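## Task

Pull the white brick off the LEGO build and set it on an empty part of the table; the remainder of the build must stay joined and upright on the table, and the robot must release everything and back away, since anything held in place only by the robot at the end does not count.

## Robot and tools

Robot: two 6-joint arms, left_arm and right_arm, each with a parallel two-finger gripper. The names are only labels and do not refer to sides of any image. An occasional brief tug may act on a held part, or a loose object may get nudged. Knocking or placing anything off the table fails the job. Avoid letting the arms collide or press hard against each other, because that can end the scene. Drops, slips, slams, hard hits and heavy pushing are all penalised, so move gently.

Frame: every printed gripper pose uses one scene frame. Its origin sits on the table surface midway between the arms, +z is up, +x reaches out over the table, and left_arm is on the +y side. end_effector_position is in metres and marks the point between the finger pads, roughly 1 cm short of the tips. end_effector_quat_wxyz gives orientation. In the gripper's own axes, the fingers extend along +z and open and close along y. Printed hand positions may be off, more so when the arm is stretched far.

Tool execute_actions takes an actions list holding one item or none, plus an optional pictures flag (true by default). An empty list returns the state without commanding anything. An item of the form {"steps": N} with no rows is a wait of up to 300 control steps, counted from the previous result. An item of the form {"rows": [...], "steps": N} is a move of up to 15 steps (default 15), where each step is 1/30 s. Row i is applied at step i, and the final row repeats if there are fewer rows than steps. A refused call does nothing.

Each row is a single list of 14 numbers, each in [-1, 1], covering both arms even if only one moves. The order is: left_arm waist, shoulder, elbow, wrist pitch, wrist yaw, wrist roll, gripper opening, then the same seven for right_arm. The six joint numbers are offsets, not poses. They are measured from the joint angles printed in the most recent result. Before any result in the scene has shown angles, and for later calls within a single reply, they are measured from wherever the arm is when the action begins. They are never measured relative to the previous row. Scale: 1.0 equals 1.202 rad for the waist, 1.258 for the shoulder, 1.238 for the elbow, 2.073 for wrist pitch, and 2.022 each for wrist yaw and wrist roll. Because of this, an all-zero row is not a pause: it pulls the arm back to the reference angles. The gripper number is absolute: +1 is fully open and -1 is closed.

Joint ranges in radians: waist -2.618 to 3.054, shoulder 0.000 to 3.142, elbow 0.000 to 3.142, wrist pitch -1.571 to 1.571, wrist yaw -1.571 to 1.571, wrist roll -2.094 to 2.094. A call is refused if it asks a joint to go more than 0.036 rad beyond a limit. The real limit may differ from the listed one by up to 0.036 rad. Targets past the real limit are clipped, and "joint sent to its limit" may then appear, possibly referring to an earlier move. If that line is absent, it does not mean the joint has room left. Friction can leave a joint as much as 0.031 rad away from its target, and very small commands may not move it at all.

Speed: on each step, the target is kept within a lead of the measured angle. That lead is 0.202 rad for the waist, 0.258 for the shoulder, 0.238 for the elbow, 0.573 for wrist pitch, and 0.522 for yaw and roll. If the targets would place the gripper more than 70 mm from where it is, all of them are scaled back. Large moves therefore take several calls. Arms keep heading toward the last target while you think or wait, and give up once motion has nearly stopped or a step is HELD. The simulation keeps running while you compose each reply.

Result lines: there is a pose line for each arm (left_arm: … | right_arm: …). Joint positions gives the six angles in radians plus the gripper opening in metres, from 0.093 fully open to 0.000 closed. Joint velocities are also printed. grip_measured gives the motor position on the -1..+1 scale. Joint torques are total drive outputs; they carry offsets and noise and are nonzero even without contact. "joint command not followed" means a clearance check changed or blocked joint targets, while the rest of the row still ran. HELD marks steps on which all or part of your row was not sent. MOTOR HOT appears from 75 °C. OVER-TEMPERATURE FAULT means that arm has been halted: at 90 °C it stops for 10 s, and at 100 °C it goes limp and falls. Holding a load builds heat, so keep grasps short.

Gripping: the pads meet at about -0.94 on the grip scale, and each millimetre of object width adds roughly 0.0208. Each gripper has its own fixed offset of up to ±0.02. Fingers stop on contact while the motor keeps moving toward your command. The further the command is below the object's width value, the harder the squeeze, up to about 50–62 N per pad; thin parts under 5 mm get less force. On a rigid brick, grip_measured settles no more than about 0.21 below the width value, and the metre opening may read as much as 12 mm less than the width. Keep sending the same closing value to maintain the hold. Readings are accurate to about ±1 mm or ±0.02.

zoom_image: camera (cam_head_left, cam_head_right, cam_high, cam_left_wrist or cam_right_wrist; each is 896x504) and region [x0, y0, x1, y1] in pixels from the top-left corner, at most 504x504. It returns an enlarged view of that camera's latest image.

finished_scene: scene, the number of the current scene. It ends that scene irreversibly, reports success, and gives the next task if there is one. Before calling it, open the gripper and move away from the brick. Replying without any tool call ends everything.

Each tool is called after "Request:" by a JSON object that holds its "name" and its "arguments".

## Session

Request:
{"name": "execute_actions", "arguments": {"actions": []}}

Scene clock: 0.00 s of 4500.00 s.
left_arm: end_effector_position=(+0.1624, +0.7436, +0.1375) grip_measured=+0.995 end_effector_quat_wxyz=(-0.541, +0.685, -0.385, +0.300) | right_arm: end_effector_position=(+0.5331, -0.1915, +0.2156) grip_measured=+1.000 end_effector_quat_wxyz=(+0.344, +0.505, +0.711, +0.347)
Joint positions: left_arm=[ 1.702  1.965  1.086  0.465  0.947 -1.222  0.093] | right_arm=[ 0.213  1.949  1.643 -0.245  0.042  1.433  0.093]
Joint velocities: left_arm=[-0.012 -0.012 -0.022 -0.022 -0.007  0.022 -0.001] | right_arm=[-0.002 -0.012 -0.007 -0.051  0.022 -0.11   0.   ]
Joint torques (N m, as the arm reports them, + toward a larger angle): no reading
Motor temperatures (°C, as the motors report them): left_arm=[21 28 26 24 22 22] | right_arm=[25 28 25 27 24 24]

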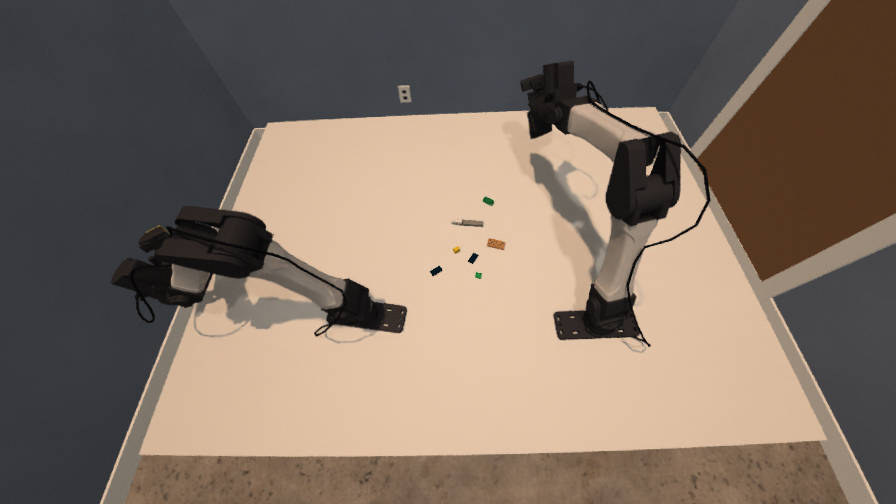

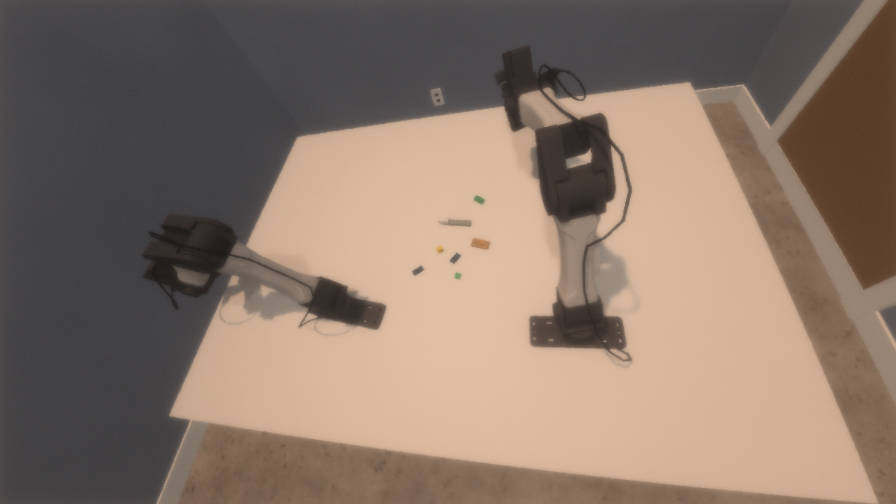

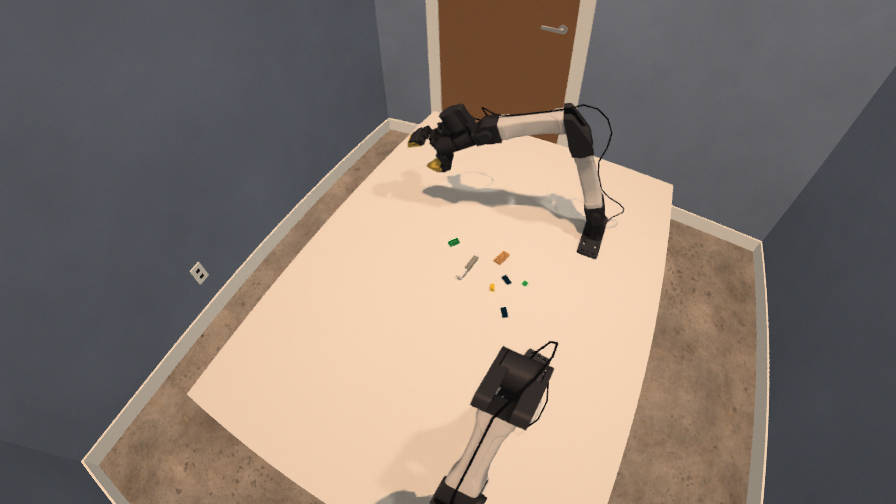

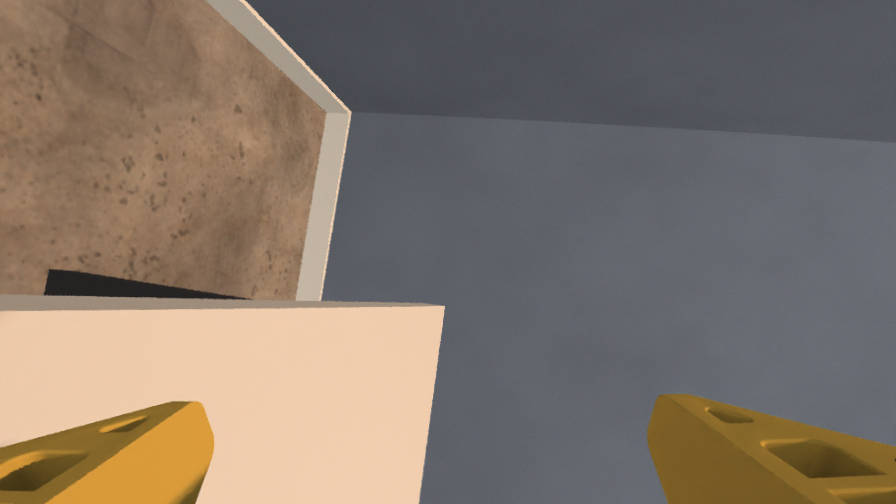

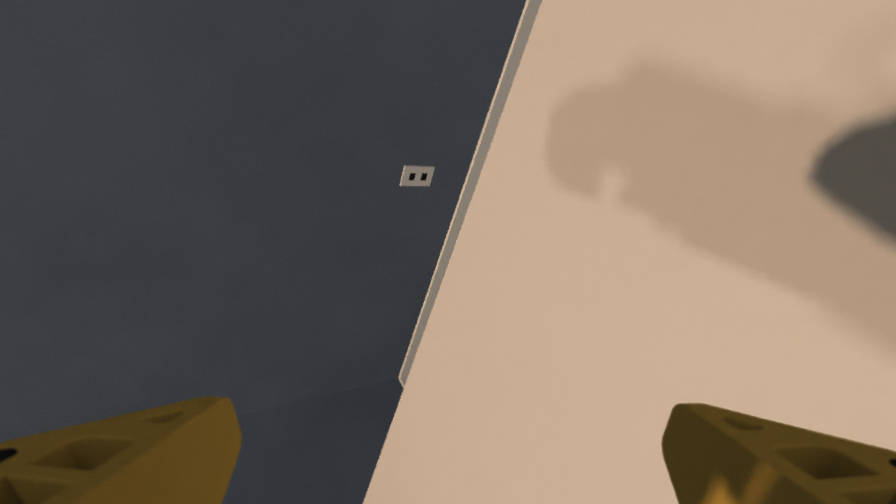

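Request:
{"name": "zoom_image", "arguments": {"camera": "cam_head_left", "region": [420,185,520,285]}}

Request:
{"name": "zoom_image", "arguments": {"camera": "cam_high", "region": [430,225,550,325]}}

Request:
{"name": "zoom_image", "arguments": {"camera": "cam_head_right", "region": [410,185,510,285]}}

Region (420, 185, 520, 285) of cam_head_left's 896x504 image, scaled by 5.040, with more detail than that image has.

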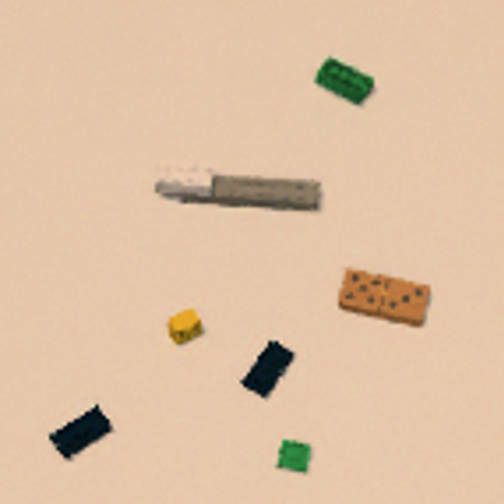

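Region (430, 225, 550, 325) of cam_high's 896x504 image, scaled by 4.200, with more detail than that image has.

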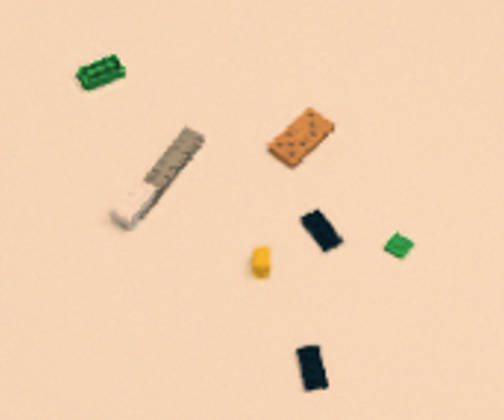

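Region (410, 185, 510, 285) of cam_head_right's 896x504 image, scaled by 5.040, with more detail than that image has.

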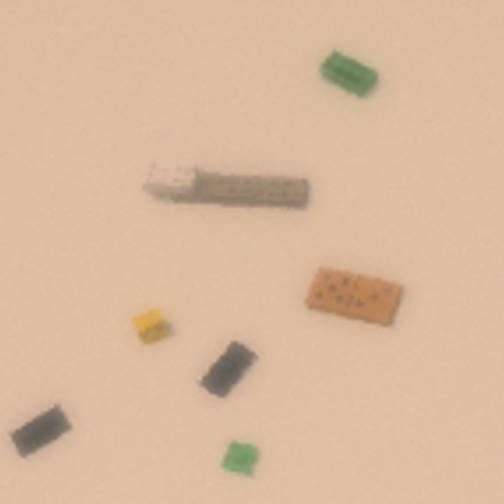

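Request:
{"name": "execute_actions", "arguments": {"actions": [{"rows":[[-1,0.04,0.489,-0.825,-0.468,0.96,0.3,0.04,-0.262,-0.724,0.417,-0.02,-0.70,0.3]],"steps":15}], "pictures": false}}

Request:
{"name": "execute_actions", "arguments": {"actions": [{"steps":15}], "pictures": false}}

Scene clock: 10.10 s of 4500.00 s.
left_arm: end_effector_position=(+0.3834, +0.6213, +0.1371) grip_measured=+0.301 end_effector_quat_wxyz=(+0.290, -0.397, +0.870, +0.046) | right_arm: end_effector_position=(+0.4325, -0.1868, +0.1910) grip_measured=+0.302 end_effector_quat_wxyz=(+0.599, +0.019, +0.782, +0.171)
Joint positions: left_arm=[ 0.963  1.996  1.693 -0.682  0.121 -0.091  0.06 ] | right_arm=[0.258 1.599 0.809 0.563 0.011 0.305 0.06 ]
Joint velocities: left_arm=[-1.082 -0.002 -0.002 -1.619 -0.3    1.487 -0.   ] | right_arm=[-0.017  0.354 -1.16   0.022 -0.007 -1.897 -0.   ]
Joint torques (N m, as the arm reports them, + toward a larger angle): left_arm=[ -0.7  -10.08   8.88   1.46   0.    -0.07] | right_arm=[ 0.49 -8.68  9.88  3.15 -0.1   0.01]
Motor temperatures (°C, as the motors report them): left_arm=[21 32 27 26 22 22] | right_arm=[25 32 26 30 24 24]
Steps of this call (steps 1 to 90: nothing new was sent; then 6.60 s passed at rest; steps 91 to 105: all 15 steps of this action). Readings (joint positions):
91: left_arm=[1.683 1.967 1.119 0.380 0.878 -1.149] | right_arm=[0.215 1.933 1.616 -0.200 0.040 1.392]
92: left_arm=[1.648 1.985 1.193 0.261 0.769 -1.051] | right_arm=[0.218 1.903 1.564 -0.143 0.038 1.337]
94: left_arm=[1.541 2.018 1.354 0.044 0.561 -0.856] | right_arm=[0.228 1.824 1.465 -0.035 0.033 1.226]
98: left_arm=[1.292 2.024 1.631 -0.329 0.249 -0.491] | right_arm=[0.251 1.639 1.205 0.322 0.019 0.884]
105: the state above

Scene clock: 10.60 s of 4500.00 s.
left_arm: end_effector_position=(+0.3924, +0.3838, +0.0965) grip_measured=+0.301 end_effector_quat_wxyz=(+0.040, +0.170, +0.985, +0.005) | right_arm: end_effector_position=(+0.4240, -0.1887, +0.1572) grip_measured=+0.302 end_effector_quat_wxyz=(+0.594, -0.089, +0.795, +0.087)
Joint positions: left_arm=[ 0.472  1.996  1.693 -1.193  0.028  0.653  0.06 ] | right_arm=[0.258 1.632 0.745 0.603 0.009 0.036 0.06 ]
Joint velocities: left_arm=[ 0.203 -0.002 -0.007 -0.256 -0.168  0.344  0.001] | right_arm=[-0.002 -0.017  0.007 -0.007 -0.022 -0.051  0.001]
Joint torques (N m, as the arm reports them, + toward a larger angle): left_arm=[ 0.89 -8.45  7.75  0.4  -0.09 -0.04] | right_arm=[ 0.6  -9.59  8.9   2.65 -0.13 -0.07]
Motor temperatures (°C, as the motors report them): left_arm=[21 32 27 26 22 22] | right_arm=[25 32 26 30 24 24]
Steps of this call (steps 1 to 15: the robot went on to your last target). Readings (joint positions):
1: left_arm=[0.923 1.996 1.693 -0.737 0.110 -0.036] | right_arm=[0.258 1.612 0.777 0.562 0.010 0.248]
2: left_arm=[0.883 1.996 1.693 -0.791 0.099 0.021] | right_arm=[0.258 1.624 0.758 0.558 0.010 0.204]
4: left_arm=[0.799 1.996 1.693 -0.889 0.078 0.146] | right_arm=[0.258 1.635 0.745 0.555 0.010 0.140]
8: left_arm=[0.604 1.996 1.693 -1.044 0.043 0.415] | right_arm=[0.258 1.632 0.745 0.585 0.009 0.073]
15: the state above

Request:
{"name": "execute_actions", "arguments": {"actions": [{"rows":[[-0.98,0.016,0,-0.032,-0.02,0.035,0.3,0,0,0,0,0,-0.013,0.3]],"steps":15}], "pictures": false}}

Request:
{"name": "execute_actions", "arguments": {"actions": [{"steps":14}]}}

Scene clock: 11.87 s of 4500.00 s.
left_arm: end_effector_position=(+0.3536, +0.0788, +0.0959) grip_measured=+0.302 end_effector_quat_wxyz=(+0.019, +0.573, +0.819, +0.009) | right_arm: end_effector_position=(+0.4242, -0.1887, +0.1579) grip_measured=+0.302 end_effector_quat_wxyz=(+0.596, -0.095, +0.793, +0.082)
Joint positions: left_arm=[-0.346  1.996  1.693 -1.228 -0.013  0.714  0.06 ] | right_arm=[0.258 1.632 0.745 0.606 0.009 0.019 0.06 ]
Joint velocities: left_arm=[-1.775  0.002  0.007 -0.007  0.022  0.022  0.   ] | right_arm=[-0.007  0.002 -0.007 -0.066 -0.007  0.022  0.   ]
Joint torques (N m, as the arm reports them, + toward a larger angle): left_arm=[-0.81 -8.45  7.94  0.17  0.04  0.01] | right_arm=[ 0.21 -8.59  8.68  2.47 -0.04 -0.05]
Motor temperatures (°C, as the motors report them): left_arm=[21 32 27 26 22 22] | right_arm=[25 32 26 30 24 24]
Steps of this call (steps 1 to 23: the robot went on to your last target; steps 24 to 38: all 15 steps of this action). Readings (joint positions):
24: left_arm=[0.479 1.996 1.693 -1.227 -0.000 0.711] | right_arm=[0.258 1.632 0.745 0.606 0.009 0.026]
25: left_arm=[0.449 1.996 1.693 -1.228 -0.011 0.711] | right_arm=[0.258 1.632 0.745 0.606 0.009 0.024]
27: left_arm=[0.348 1.996 1.693 -1.228 -0.015 0.711] | right_arm=[0.258 1.632 0.745 0.606 0.009 0.022]
31: left_arm=[0.101 1.996 1.693 -1.228 -0.015 0.713] | right_arm=[0.258 1.632 0.745 0.606 0.009 0.020]
38: the state above

Scene clock: 12.33 s of 4500.00 s.
left_arm: end_effector_position=(+0.2602, -0.0312, +0.0958) grip_measured=+0.302 end_effector_quat_wxyz=(+0.015, +0.715, +0.699, +0.000) | right_arm: end_effector_position=(+0.4242, -0.1887, +0.1579) grip_measured=+0.302 end_effector_quat_wxyz=(+0.596, -0.095, +0.793, +0.082)
Joint positions: left_arm=[-0.714  1.996  1.693 -1.238 -0.003  0.718  0.06 ] | right_arm=[0.258 1.632 0.745 0.606 0.009 0.019 0.06 ]
Joint velocities: left_arm=[ 0.105 -0.007  0.007 -0.007 -0.11  -0.007  0.   ] | right_arm=[ 0.007  0.012 -0.017  0.007  0.007 -0.007 -0.   ]
Joint torques (N m, as the arm reports them, + toward a larger angle): left_arm=[-0.15 -8.27  7.9   0.23 -0.02 -0.05] | right_arm=[ 0.2  -8.6   8.69  2.48 -0.05 -0.06]
Motor temperatures (°C, as the motors report them): left_arm=[21 32 27 26 22 22] | right_arm=[25 32 26 30 24 24]
Steps of this call (steps 1 to 14: the robot went on to your last target). Readings (joint positions):
1: left_arm=[-0.409 1.996 1.693 -1.228 -0.013 0.714] | right_arm=[0.258 1.632 0.745 0.606 0.009 0.019]
2: left_arm=[-0.474 1.996 1.693 -1.228 -0.013 0.715] | right_arm=[0.258 1.632 0.745 0.606 0.009 0.019]
4: left_arm=[-0.601 1.996 1.693 -1.228 -0.012 0.715] | right_arm=[0.258 1.632 0.745 0.606 0.009 0.019]
8: left_arm=[-0.745 1.996 1.693 -1.231 0.002 0.718] | right_arm=[0.258 1.632 0.745 0.606 0.009 0.019]
14: the state above

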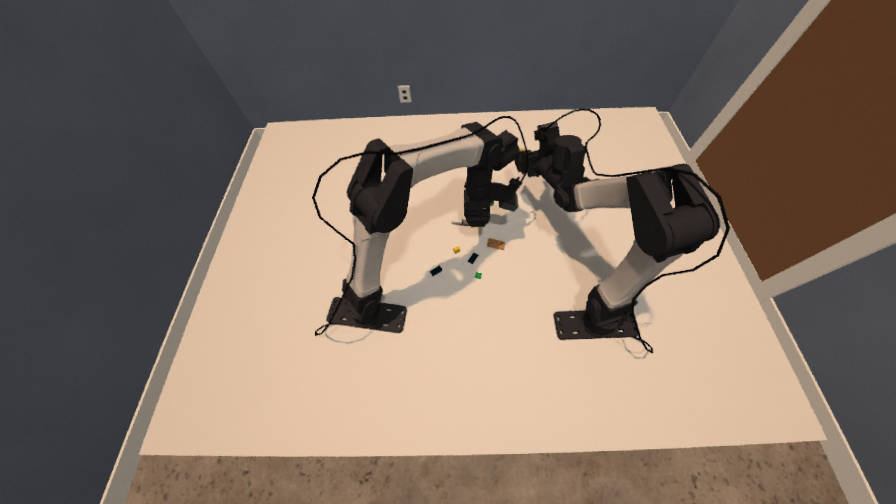

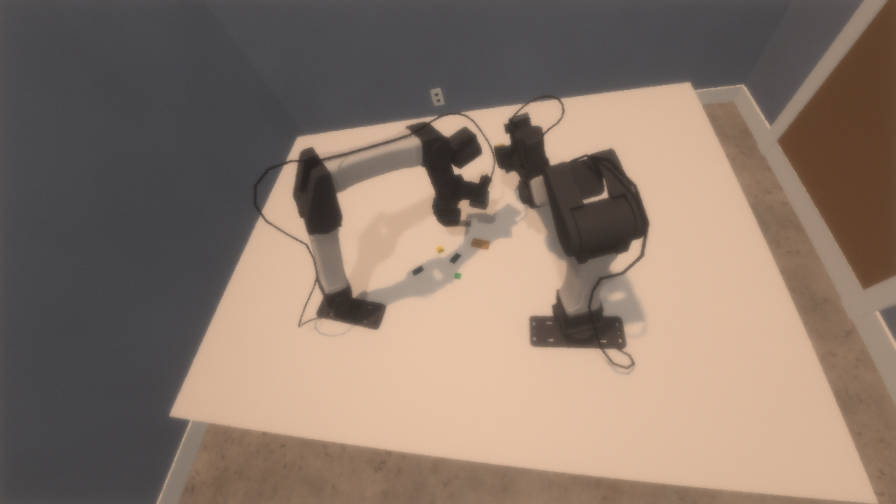

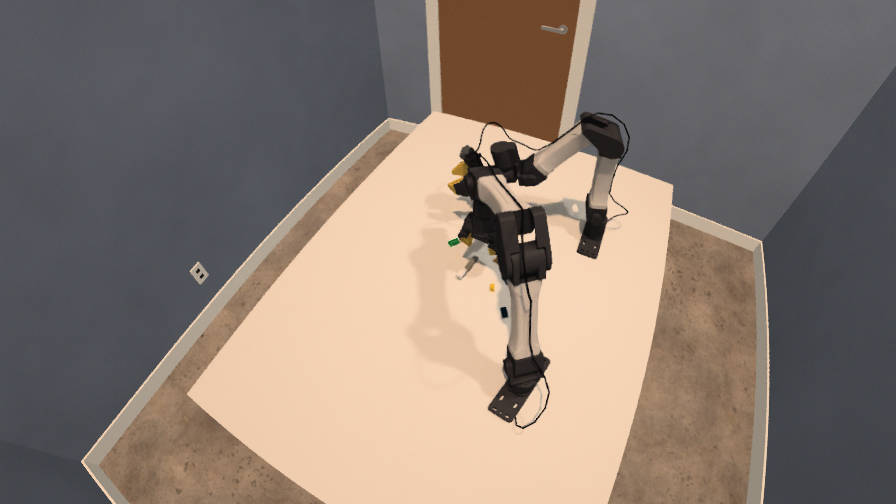

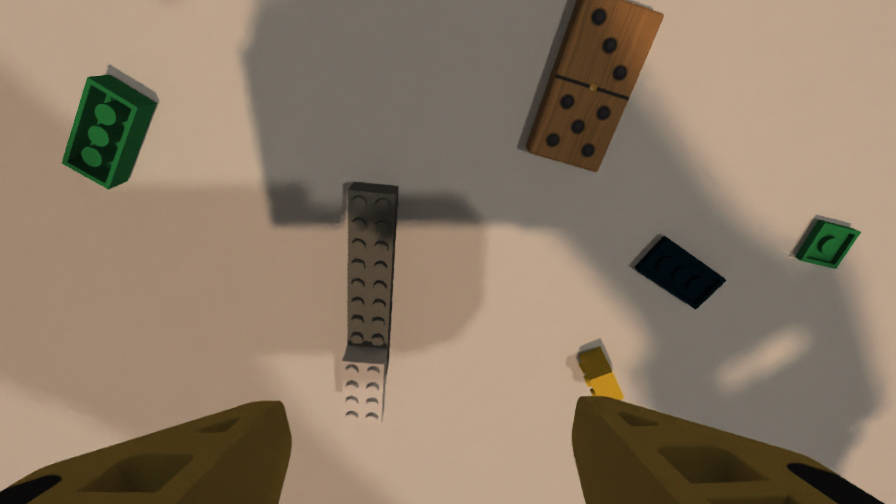

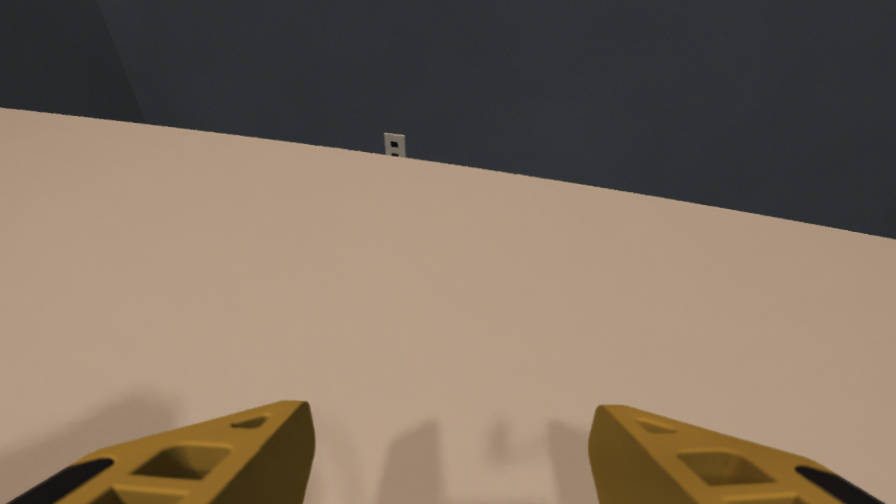

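Request:
{"name": "execute_actions", "arguments": {"actions": [{"rows":[[0.02,0,0,0,0,0.03,0.3,-0.05,0,0,0,0,0,0.3],[0.046,0.02,-0.025,0.02,0,0.054,0.3,-0.1,0,0,0,0,0,0.3],[0.046,0.045,-0.055,0.05,0,0.054,0.3,-0.12,0,0,0,0,0,0.3],[0.046,0.071,-0.082,0.075,0,0.054,0.3,-0.12,0,0,0,0,0,0.3]],"steps":14}]}}

Scene clock: 16.27 s of 4500.00 s.
left_arm: end_effector_position=(+0.2759, -0.0187, +0.0394) grip_measured=+0.302 end_effector_quat_wxyz=(-0.013, +0.730, +0.683, +0.002) | right_arm: end_effector_position=(+0.4375, -0.2594, +0.1579) grip_measured=+0.302 end_effector_quat_wxyz=(+0.600, -0.034, +0.798, +0.035)
Joint positions: left_arm=[-0.663  2.087  1.602 -1.111 -0.003  0.814  0.06 ] | right_arm=[0.107 1.632 0.745 0.606 0.013 0.019 0.06 ]
Joint velocities: left_arm=[-0.007 -0.012 -0.017  0.139  0.022  0.051  0.   ] | right_arm=[-0.007 -0.007  0.002 -0.066  0.066  0.081 -0.001]
Joint torques (N m, as the arm reports them, + toward a larger angle): left_arm=[  0.01 -10.46   6.76   0.41  -0.01  -0.02] | right_arm=[ 1.13 -8.57  8.69  2.51 -0.11  0.05]
Motor temperatures (°C, as the motors report them): left_arm=[21 32 27 25 22 22] | right_arm=[25 33 27 31 24 24]
Steps of this call (steps 1 to 30: the robot went on to your last target; steps 31 to 90: nothing new was sent; then 0.47 s passed at rest; steps 91 to 104: all 14 steps of this action). Readings (joint positions):
91: left_arm=[-0.710 1.996 1.693 -1.240 -0.005 0.726] | right_arm=[0.253 1.632 0.745 0.606 0.006 0.019]
92: left_arm=[-0.706 1.996 1.693 -1.238 -0.004 0.742] | right_arm=[0.235 1.632 0.745 0.606 -0.000 0.019]
94: left_arm=[-0.690 2.003 1.673 -1.201 -0.003 0.770] | right_arm=[0.170 1.632 0.745 0.606 -0.002 0.019]
98: left_arm=[-0.664 2.064 1.620 -1.134 -0.003 0.799] | right_arm=[0.104 1.632 0.745 0.606 0.014 0.019]
104: the state above

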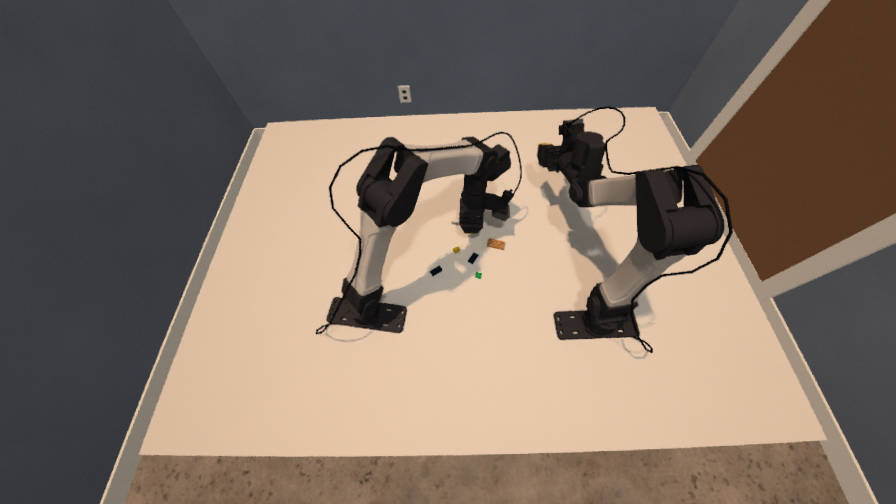

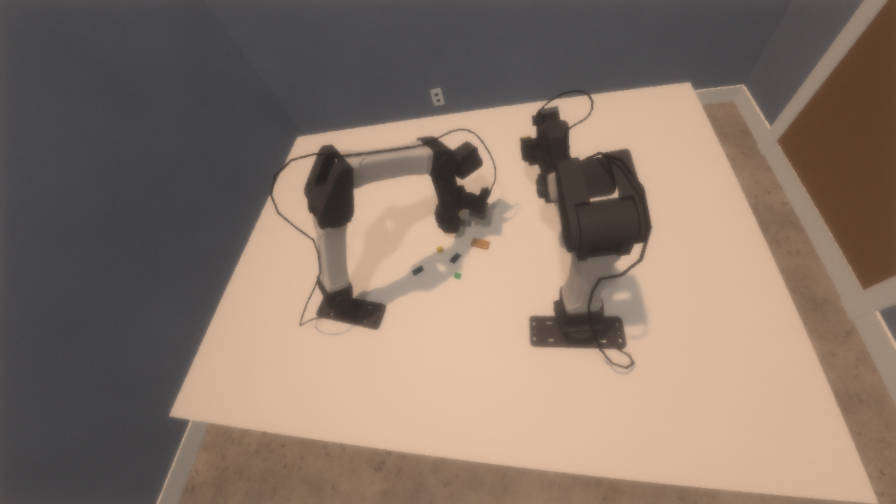

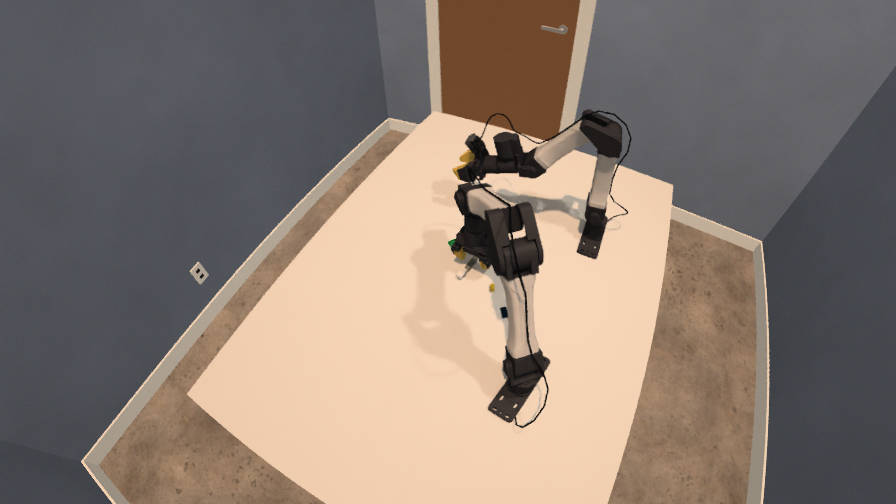

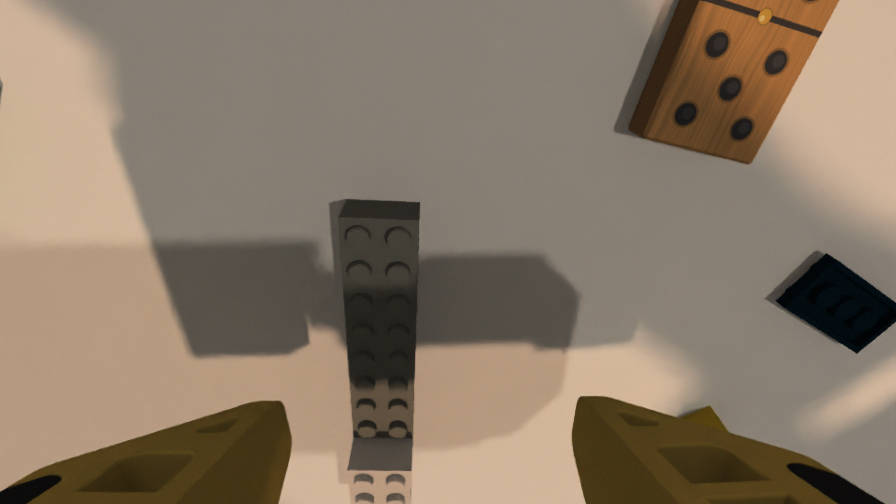

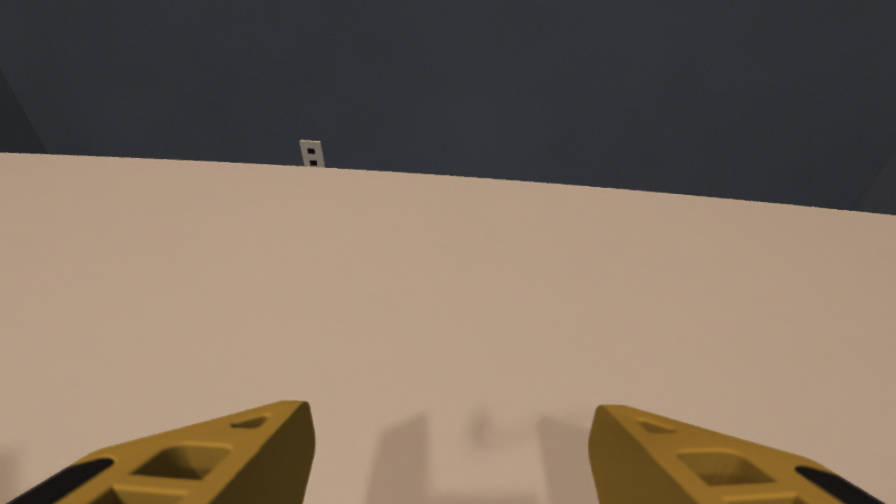

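Request:
{"name": "execute_actions", "arguments": {"actions": [{"rows":[[-0.012,0,0.02,0.01,0,0,0.2,0,0,0,0,0,0,0.3],[-0.012,0.015,0.04,0.02,0,0,0.2,0,0,0,0,0,0,0.3],[-0.012,0.03,0.04,0.03,0,0,0.2,0,0,0,0,0,0,0.3],[-0.012,0.045,0.04,0.042,0,0,0.2,0,0,0,0,0,0,0.3],[-0.012,0.058,0.04,0.042,0,0,0.2,0,0,0,0,0,0,0.3],[-0.012,0.067,0.04,0.042,0,0,0.2,0,0,0,0,0,0,0.3]],"steps":14}]}}

Scene clock: 20.20 s of 4500.00 s.
left_arm: end_effector_position=(+0.2912, -0.0352, +0.0209) grip_measured=+0.202 end_effector_quat_wxyz=(+0.004, +0.732, +0.681, +0.002) | right_arm: end_effector_position=(+0.4375, -0.2594, +0.1579) grip_measured=+0.302 end_effector_quat_wxyz=(+0.600, -0.034, +0.798, +0.035)
Joint positions: left_arm=[-0.663  2.161  1.642 -1.043 -0.003  0.82   0.055] | right_arm=[0.107 1.632 0.745 0.606 0.013 0.019 0.06 ]
Joint velocities: left_arm=[ 0.002 -0.012 -0.017  0.095 -0.007 -0.022 -0.   ] | right_arm=[-0.002 -0.012  0.002  0.022 -0.051  0.022 -0.   ]
Joint torques (N m, as the arm reports them, + toward a larger angle): left_arm=[ -1.35 -10.25   8.38   0.55   0.01  -0.15] | right_arm=[ 0.22 -8.59  8.7   2.5  -0.05  0.04]
Motor temperatures (°C, as the motors report them): left_arm=[21 34 28 25 22 22] | right_arm=[25 33 27 32 24 24]
Steps of this call (steps 1 to 30: the robot went on to your last target; steps 31 to 90: nothing new was sent; then 0.47 s passed at rest; steps 91 to 104: all 14 steps of this action). Readings (joint positions):
91: left_arm=[-0.663 2.087 1.602 -1.098 -0.003 0.820] | right_arm=[0.107 1.632 0.745 0.606 0.013 0.019]
92: left_arm=[-0.663 2.088 1.605 -1.099 -0.003 0.820] | right_arm=[0.107 1.632 0.745 0.606 0.013 0.019]
94: left_arm=[-0.663 2.098 1.623 -1.089 -0.003 0.820] | right_arm=[0.107 1.632 0.745 0.606 0.013 0.019]
98: left_arm=[-0.663 2.138 1.642 -1.050 -0.003 0.820] | right_arm=[0.107 1.632 0.745 0.606 0.013 0.019]
104: the state above

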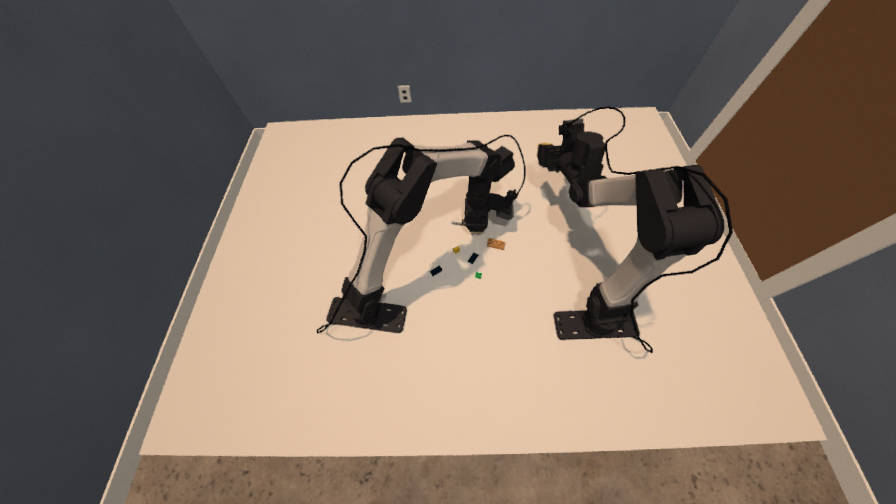

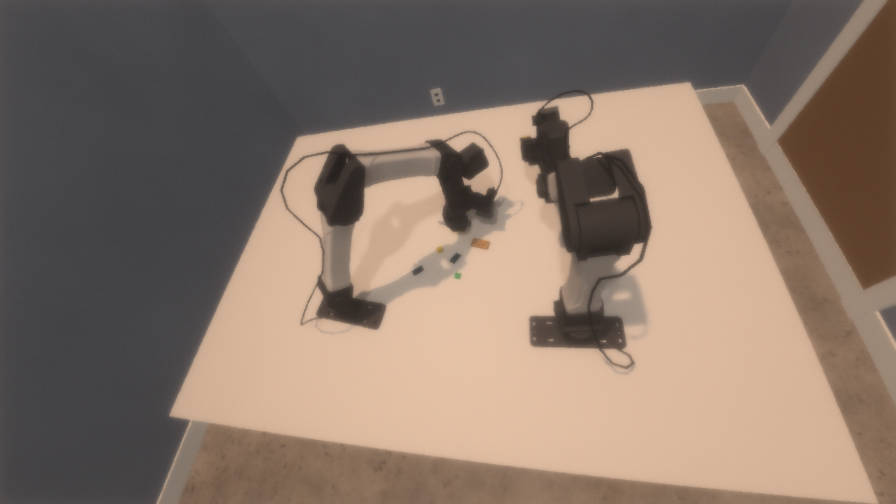

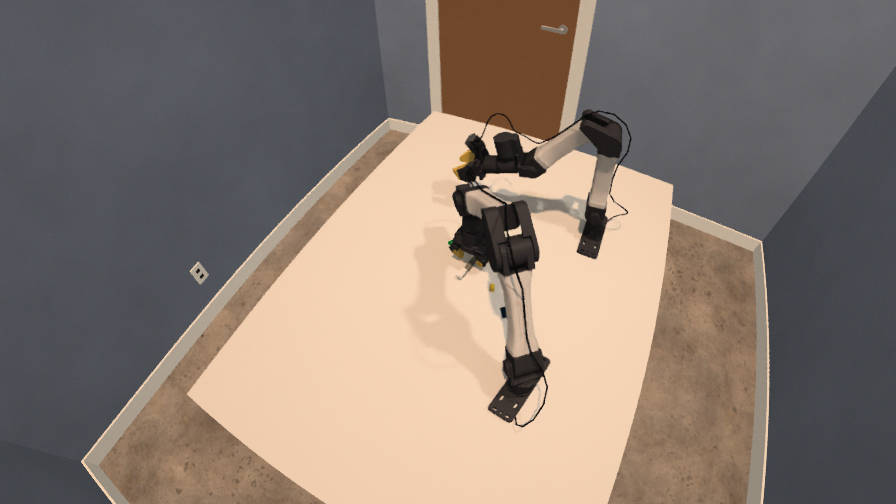

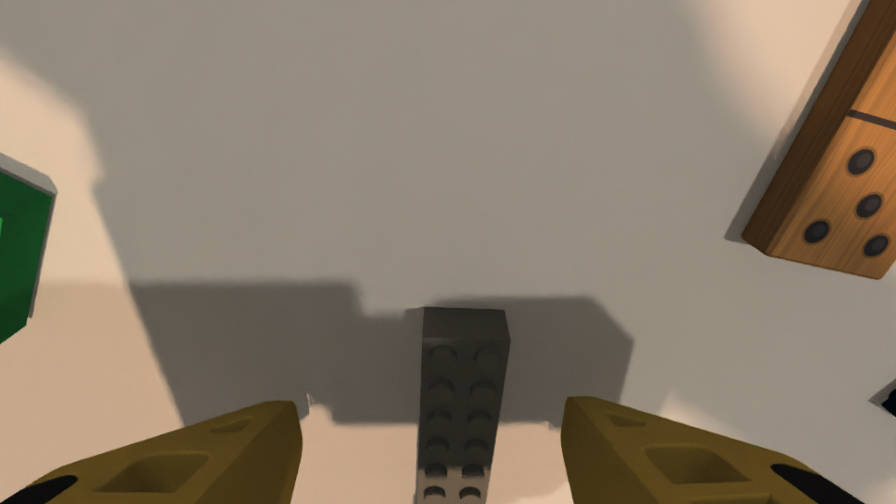

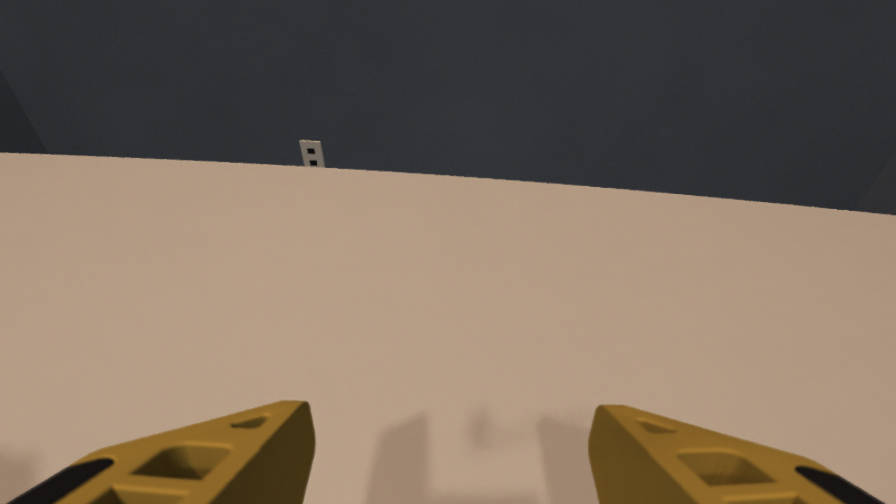

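Request:
{"name": "execute_actions", "arguments": {"actions": [{"rows":[[0,0.014,0,0,0,0,-0.1,0,0,0,0,0,0,0.3],[0,0.014,0,0,0,0,-0.3,0,0,0,0,0,0,0.3],[0,0.014,0,0,0,0,-0.45,0,0,0,0,0,0,0.3],[0,0.014,0,0,0,0,-0.55,0,0,0,0,0,0,0.3],[0,0.014,0,0,0,0,-0.62,0,0,0,0,0,0,0.3],[0,0.014,0,0,0,0,-0.7,0,0,0,0,0,0,0.3],[0,0.014,0,0,0,0,-0.8,0,0,0,0,0,0,0.3],[0,0.014,0,0,0,0,-0.9,0,0,0,0,0,0,0.3],[0,0.014,0,0,0,0,-1,0,0,0,0,0,0,0.3]],"steps":13}]}}

Scene clock: 21.97 s of 4500.00 s.
left_arm: end_effector_position=(+0.2919, -0.0359, +0.0209) grip_measured=-0.807 end_effector_quat_wxyz=(+0.006, +0.732, +0.681, +0.002) | right_arm: end_effector_position=(+0.4375, -0.2594, +0.1579) grip_measured=+0.302 end_effector_quat_wxyz=(+0.600, -0.034, +0.798, +0.035)
Joint positions: left_arm=[-0.663  2.161  1.642 -1.039 -0.003  0.82   0.006] | right_arm=[0.107 1.632 0.745 0.606 0.013 0.019 0.06 ]
Joint velocities: left_arm=[-0.007 -0.012 -0.012 -0.022 -0.066  0.037 -0.001] | right_arm=[-0.012 -0.012  0.002  0.007 -0.051 -0.007  0.001]
Joint torques (N m, as the arm reports them, + toward a larger angle): left_arm=[-0.21 -9.57  7.57  0.37  0.   -0.11] | right_arm=[ 0.22 -8.57  8.68  2.49 -0.05  0.04]
Motor temperatures (°C, as the motors report them): left_arm=[21 34 28 25 22 22] | right_arm=[25 33 27 32 24 24]
Steps of this call (steps 1 to 15: the robot went on to your last target; steps 16 to 40: nothing new was sent; steps 41 to 53: all 13 steps of this action). Readings (joint positions):
41: left_arm=[-0.663 2.161 1.642 -1.039 -0.003 0.820] | right_arm=[0.107 1.632 0.745 0.606 0.013 0.019]
42: left_arm=[-0.663 2.161 1.642 -1.039 -0.003 0.820] | right_arm=[0.107 1.632 0.745 0.606 0.013 0.019]
44: left_arm=[-0.663 2.161 1.642 -1.039 -0.003 0.820] | right_arm=[0.107 1.632 0.745 0.606 0.013 0.019]
48: left_arm=[-0.663 2.161 1.642 -1.039 -0.003 0.820] | right_arm=[0.107 1.632 0.745 0.606 0.013 0.019]
53: the state above

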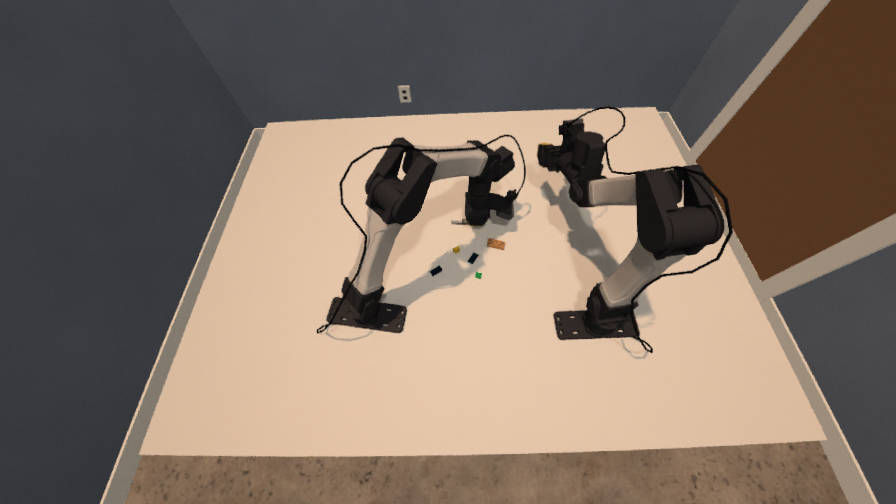

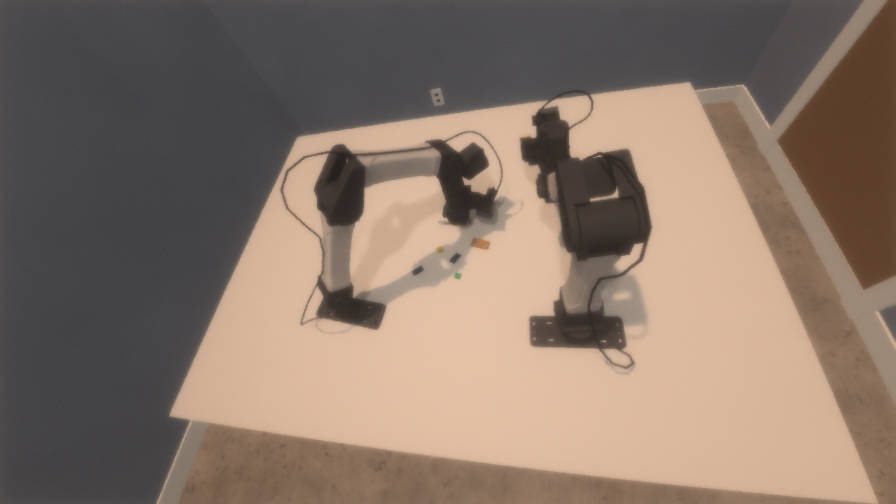

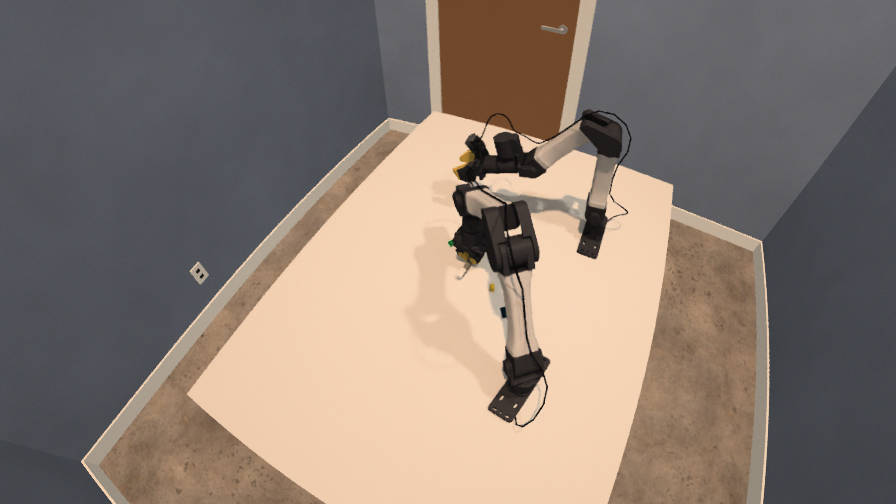

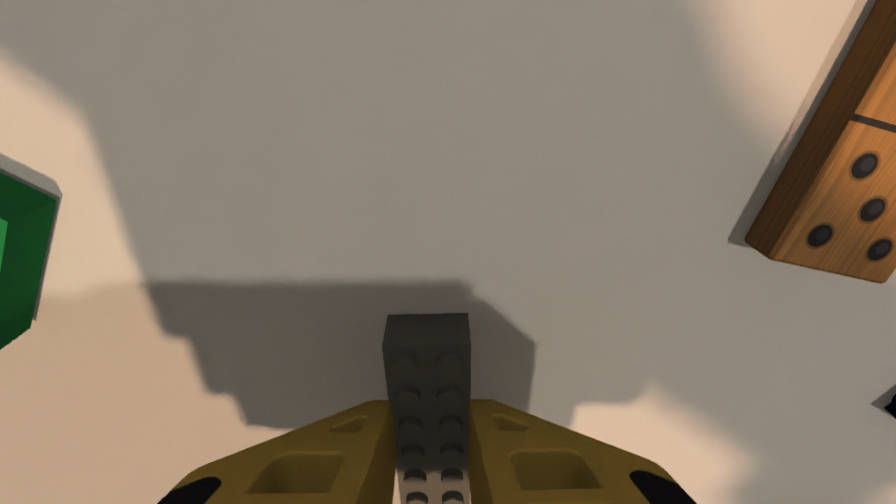

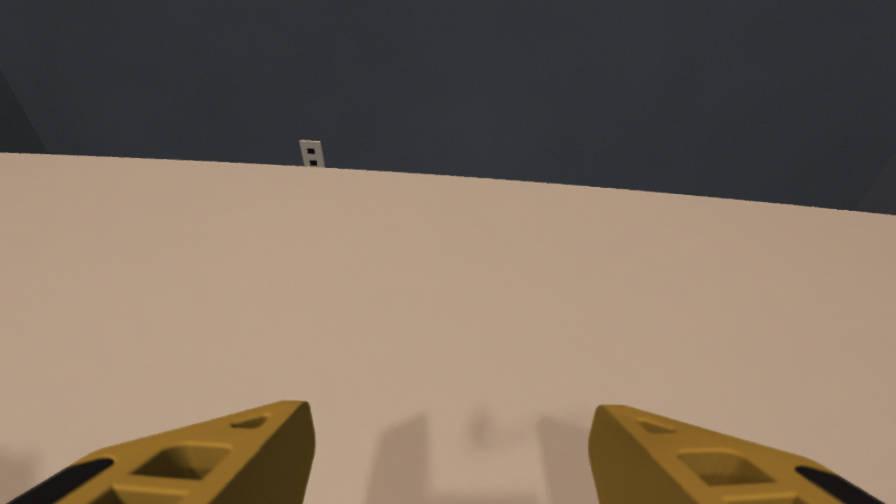

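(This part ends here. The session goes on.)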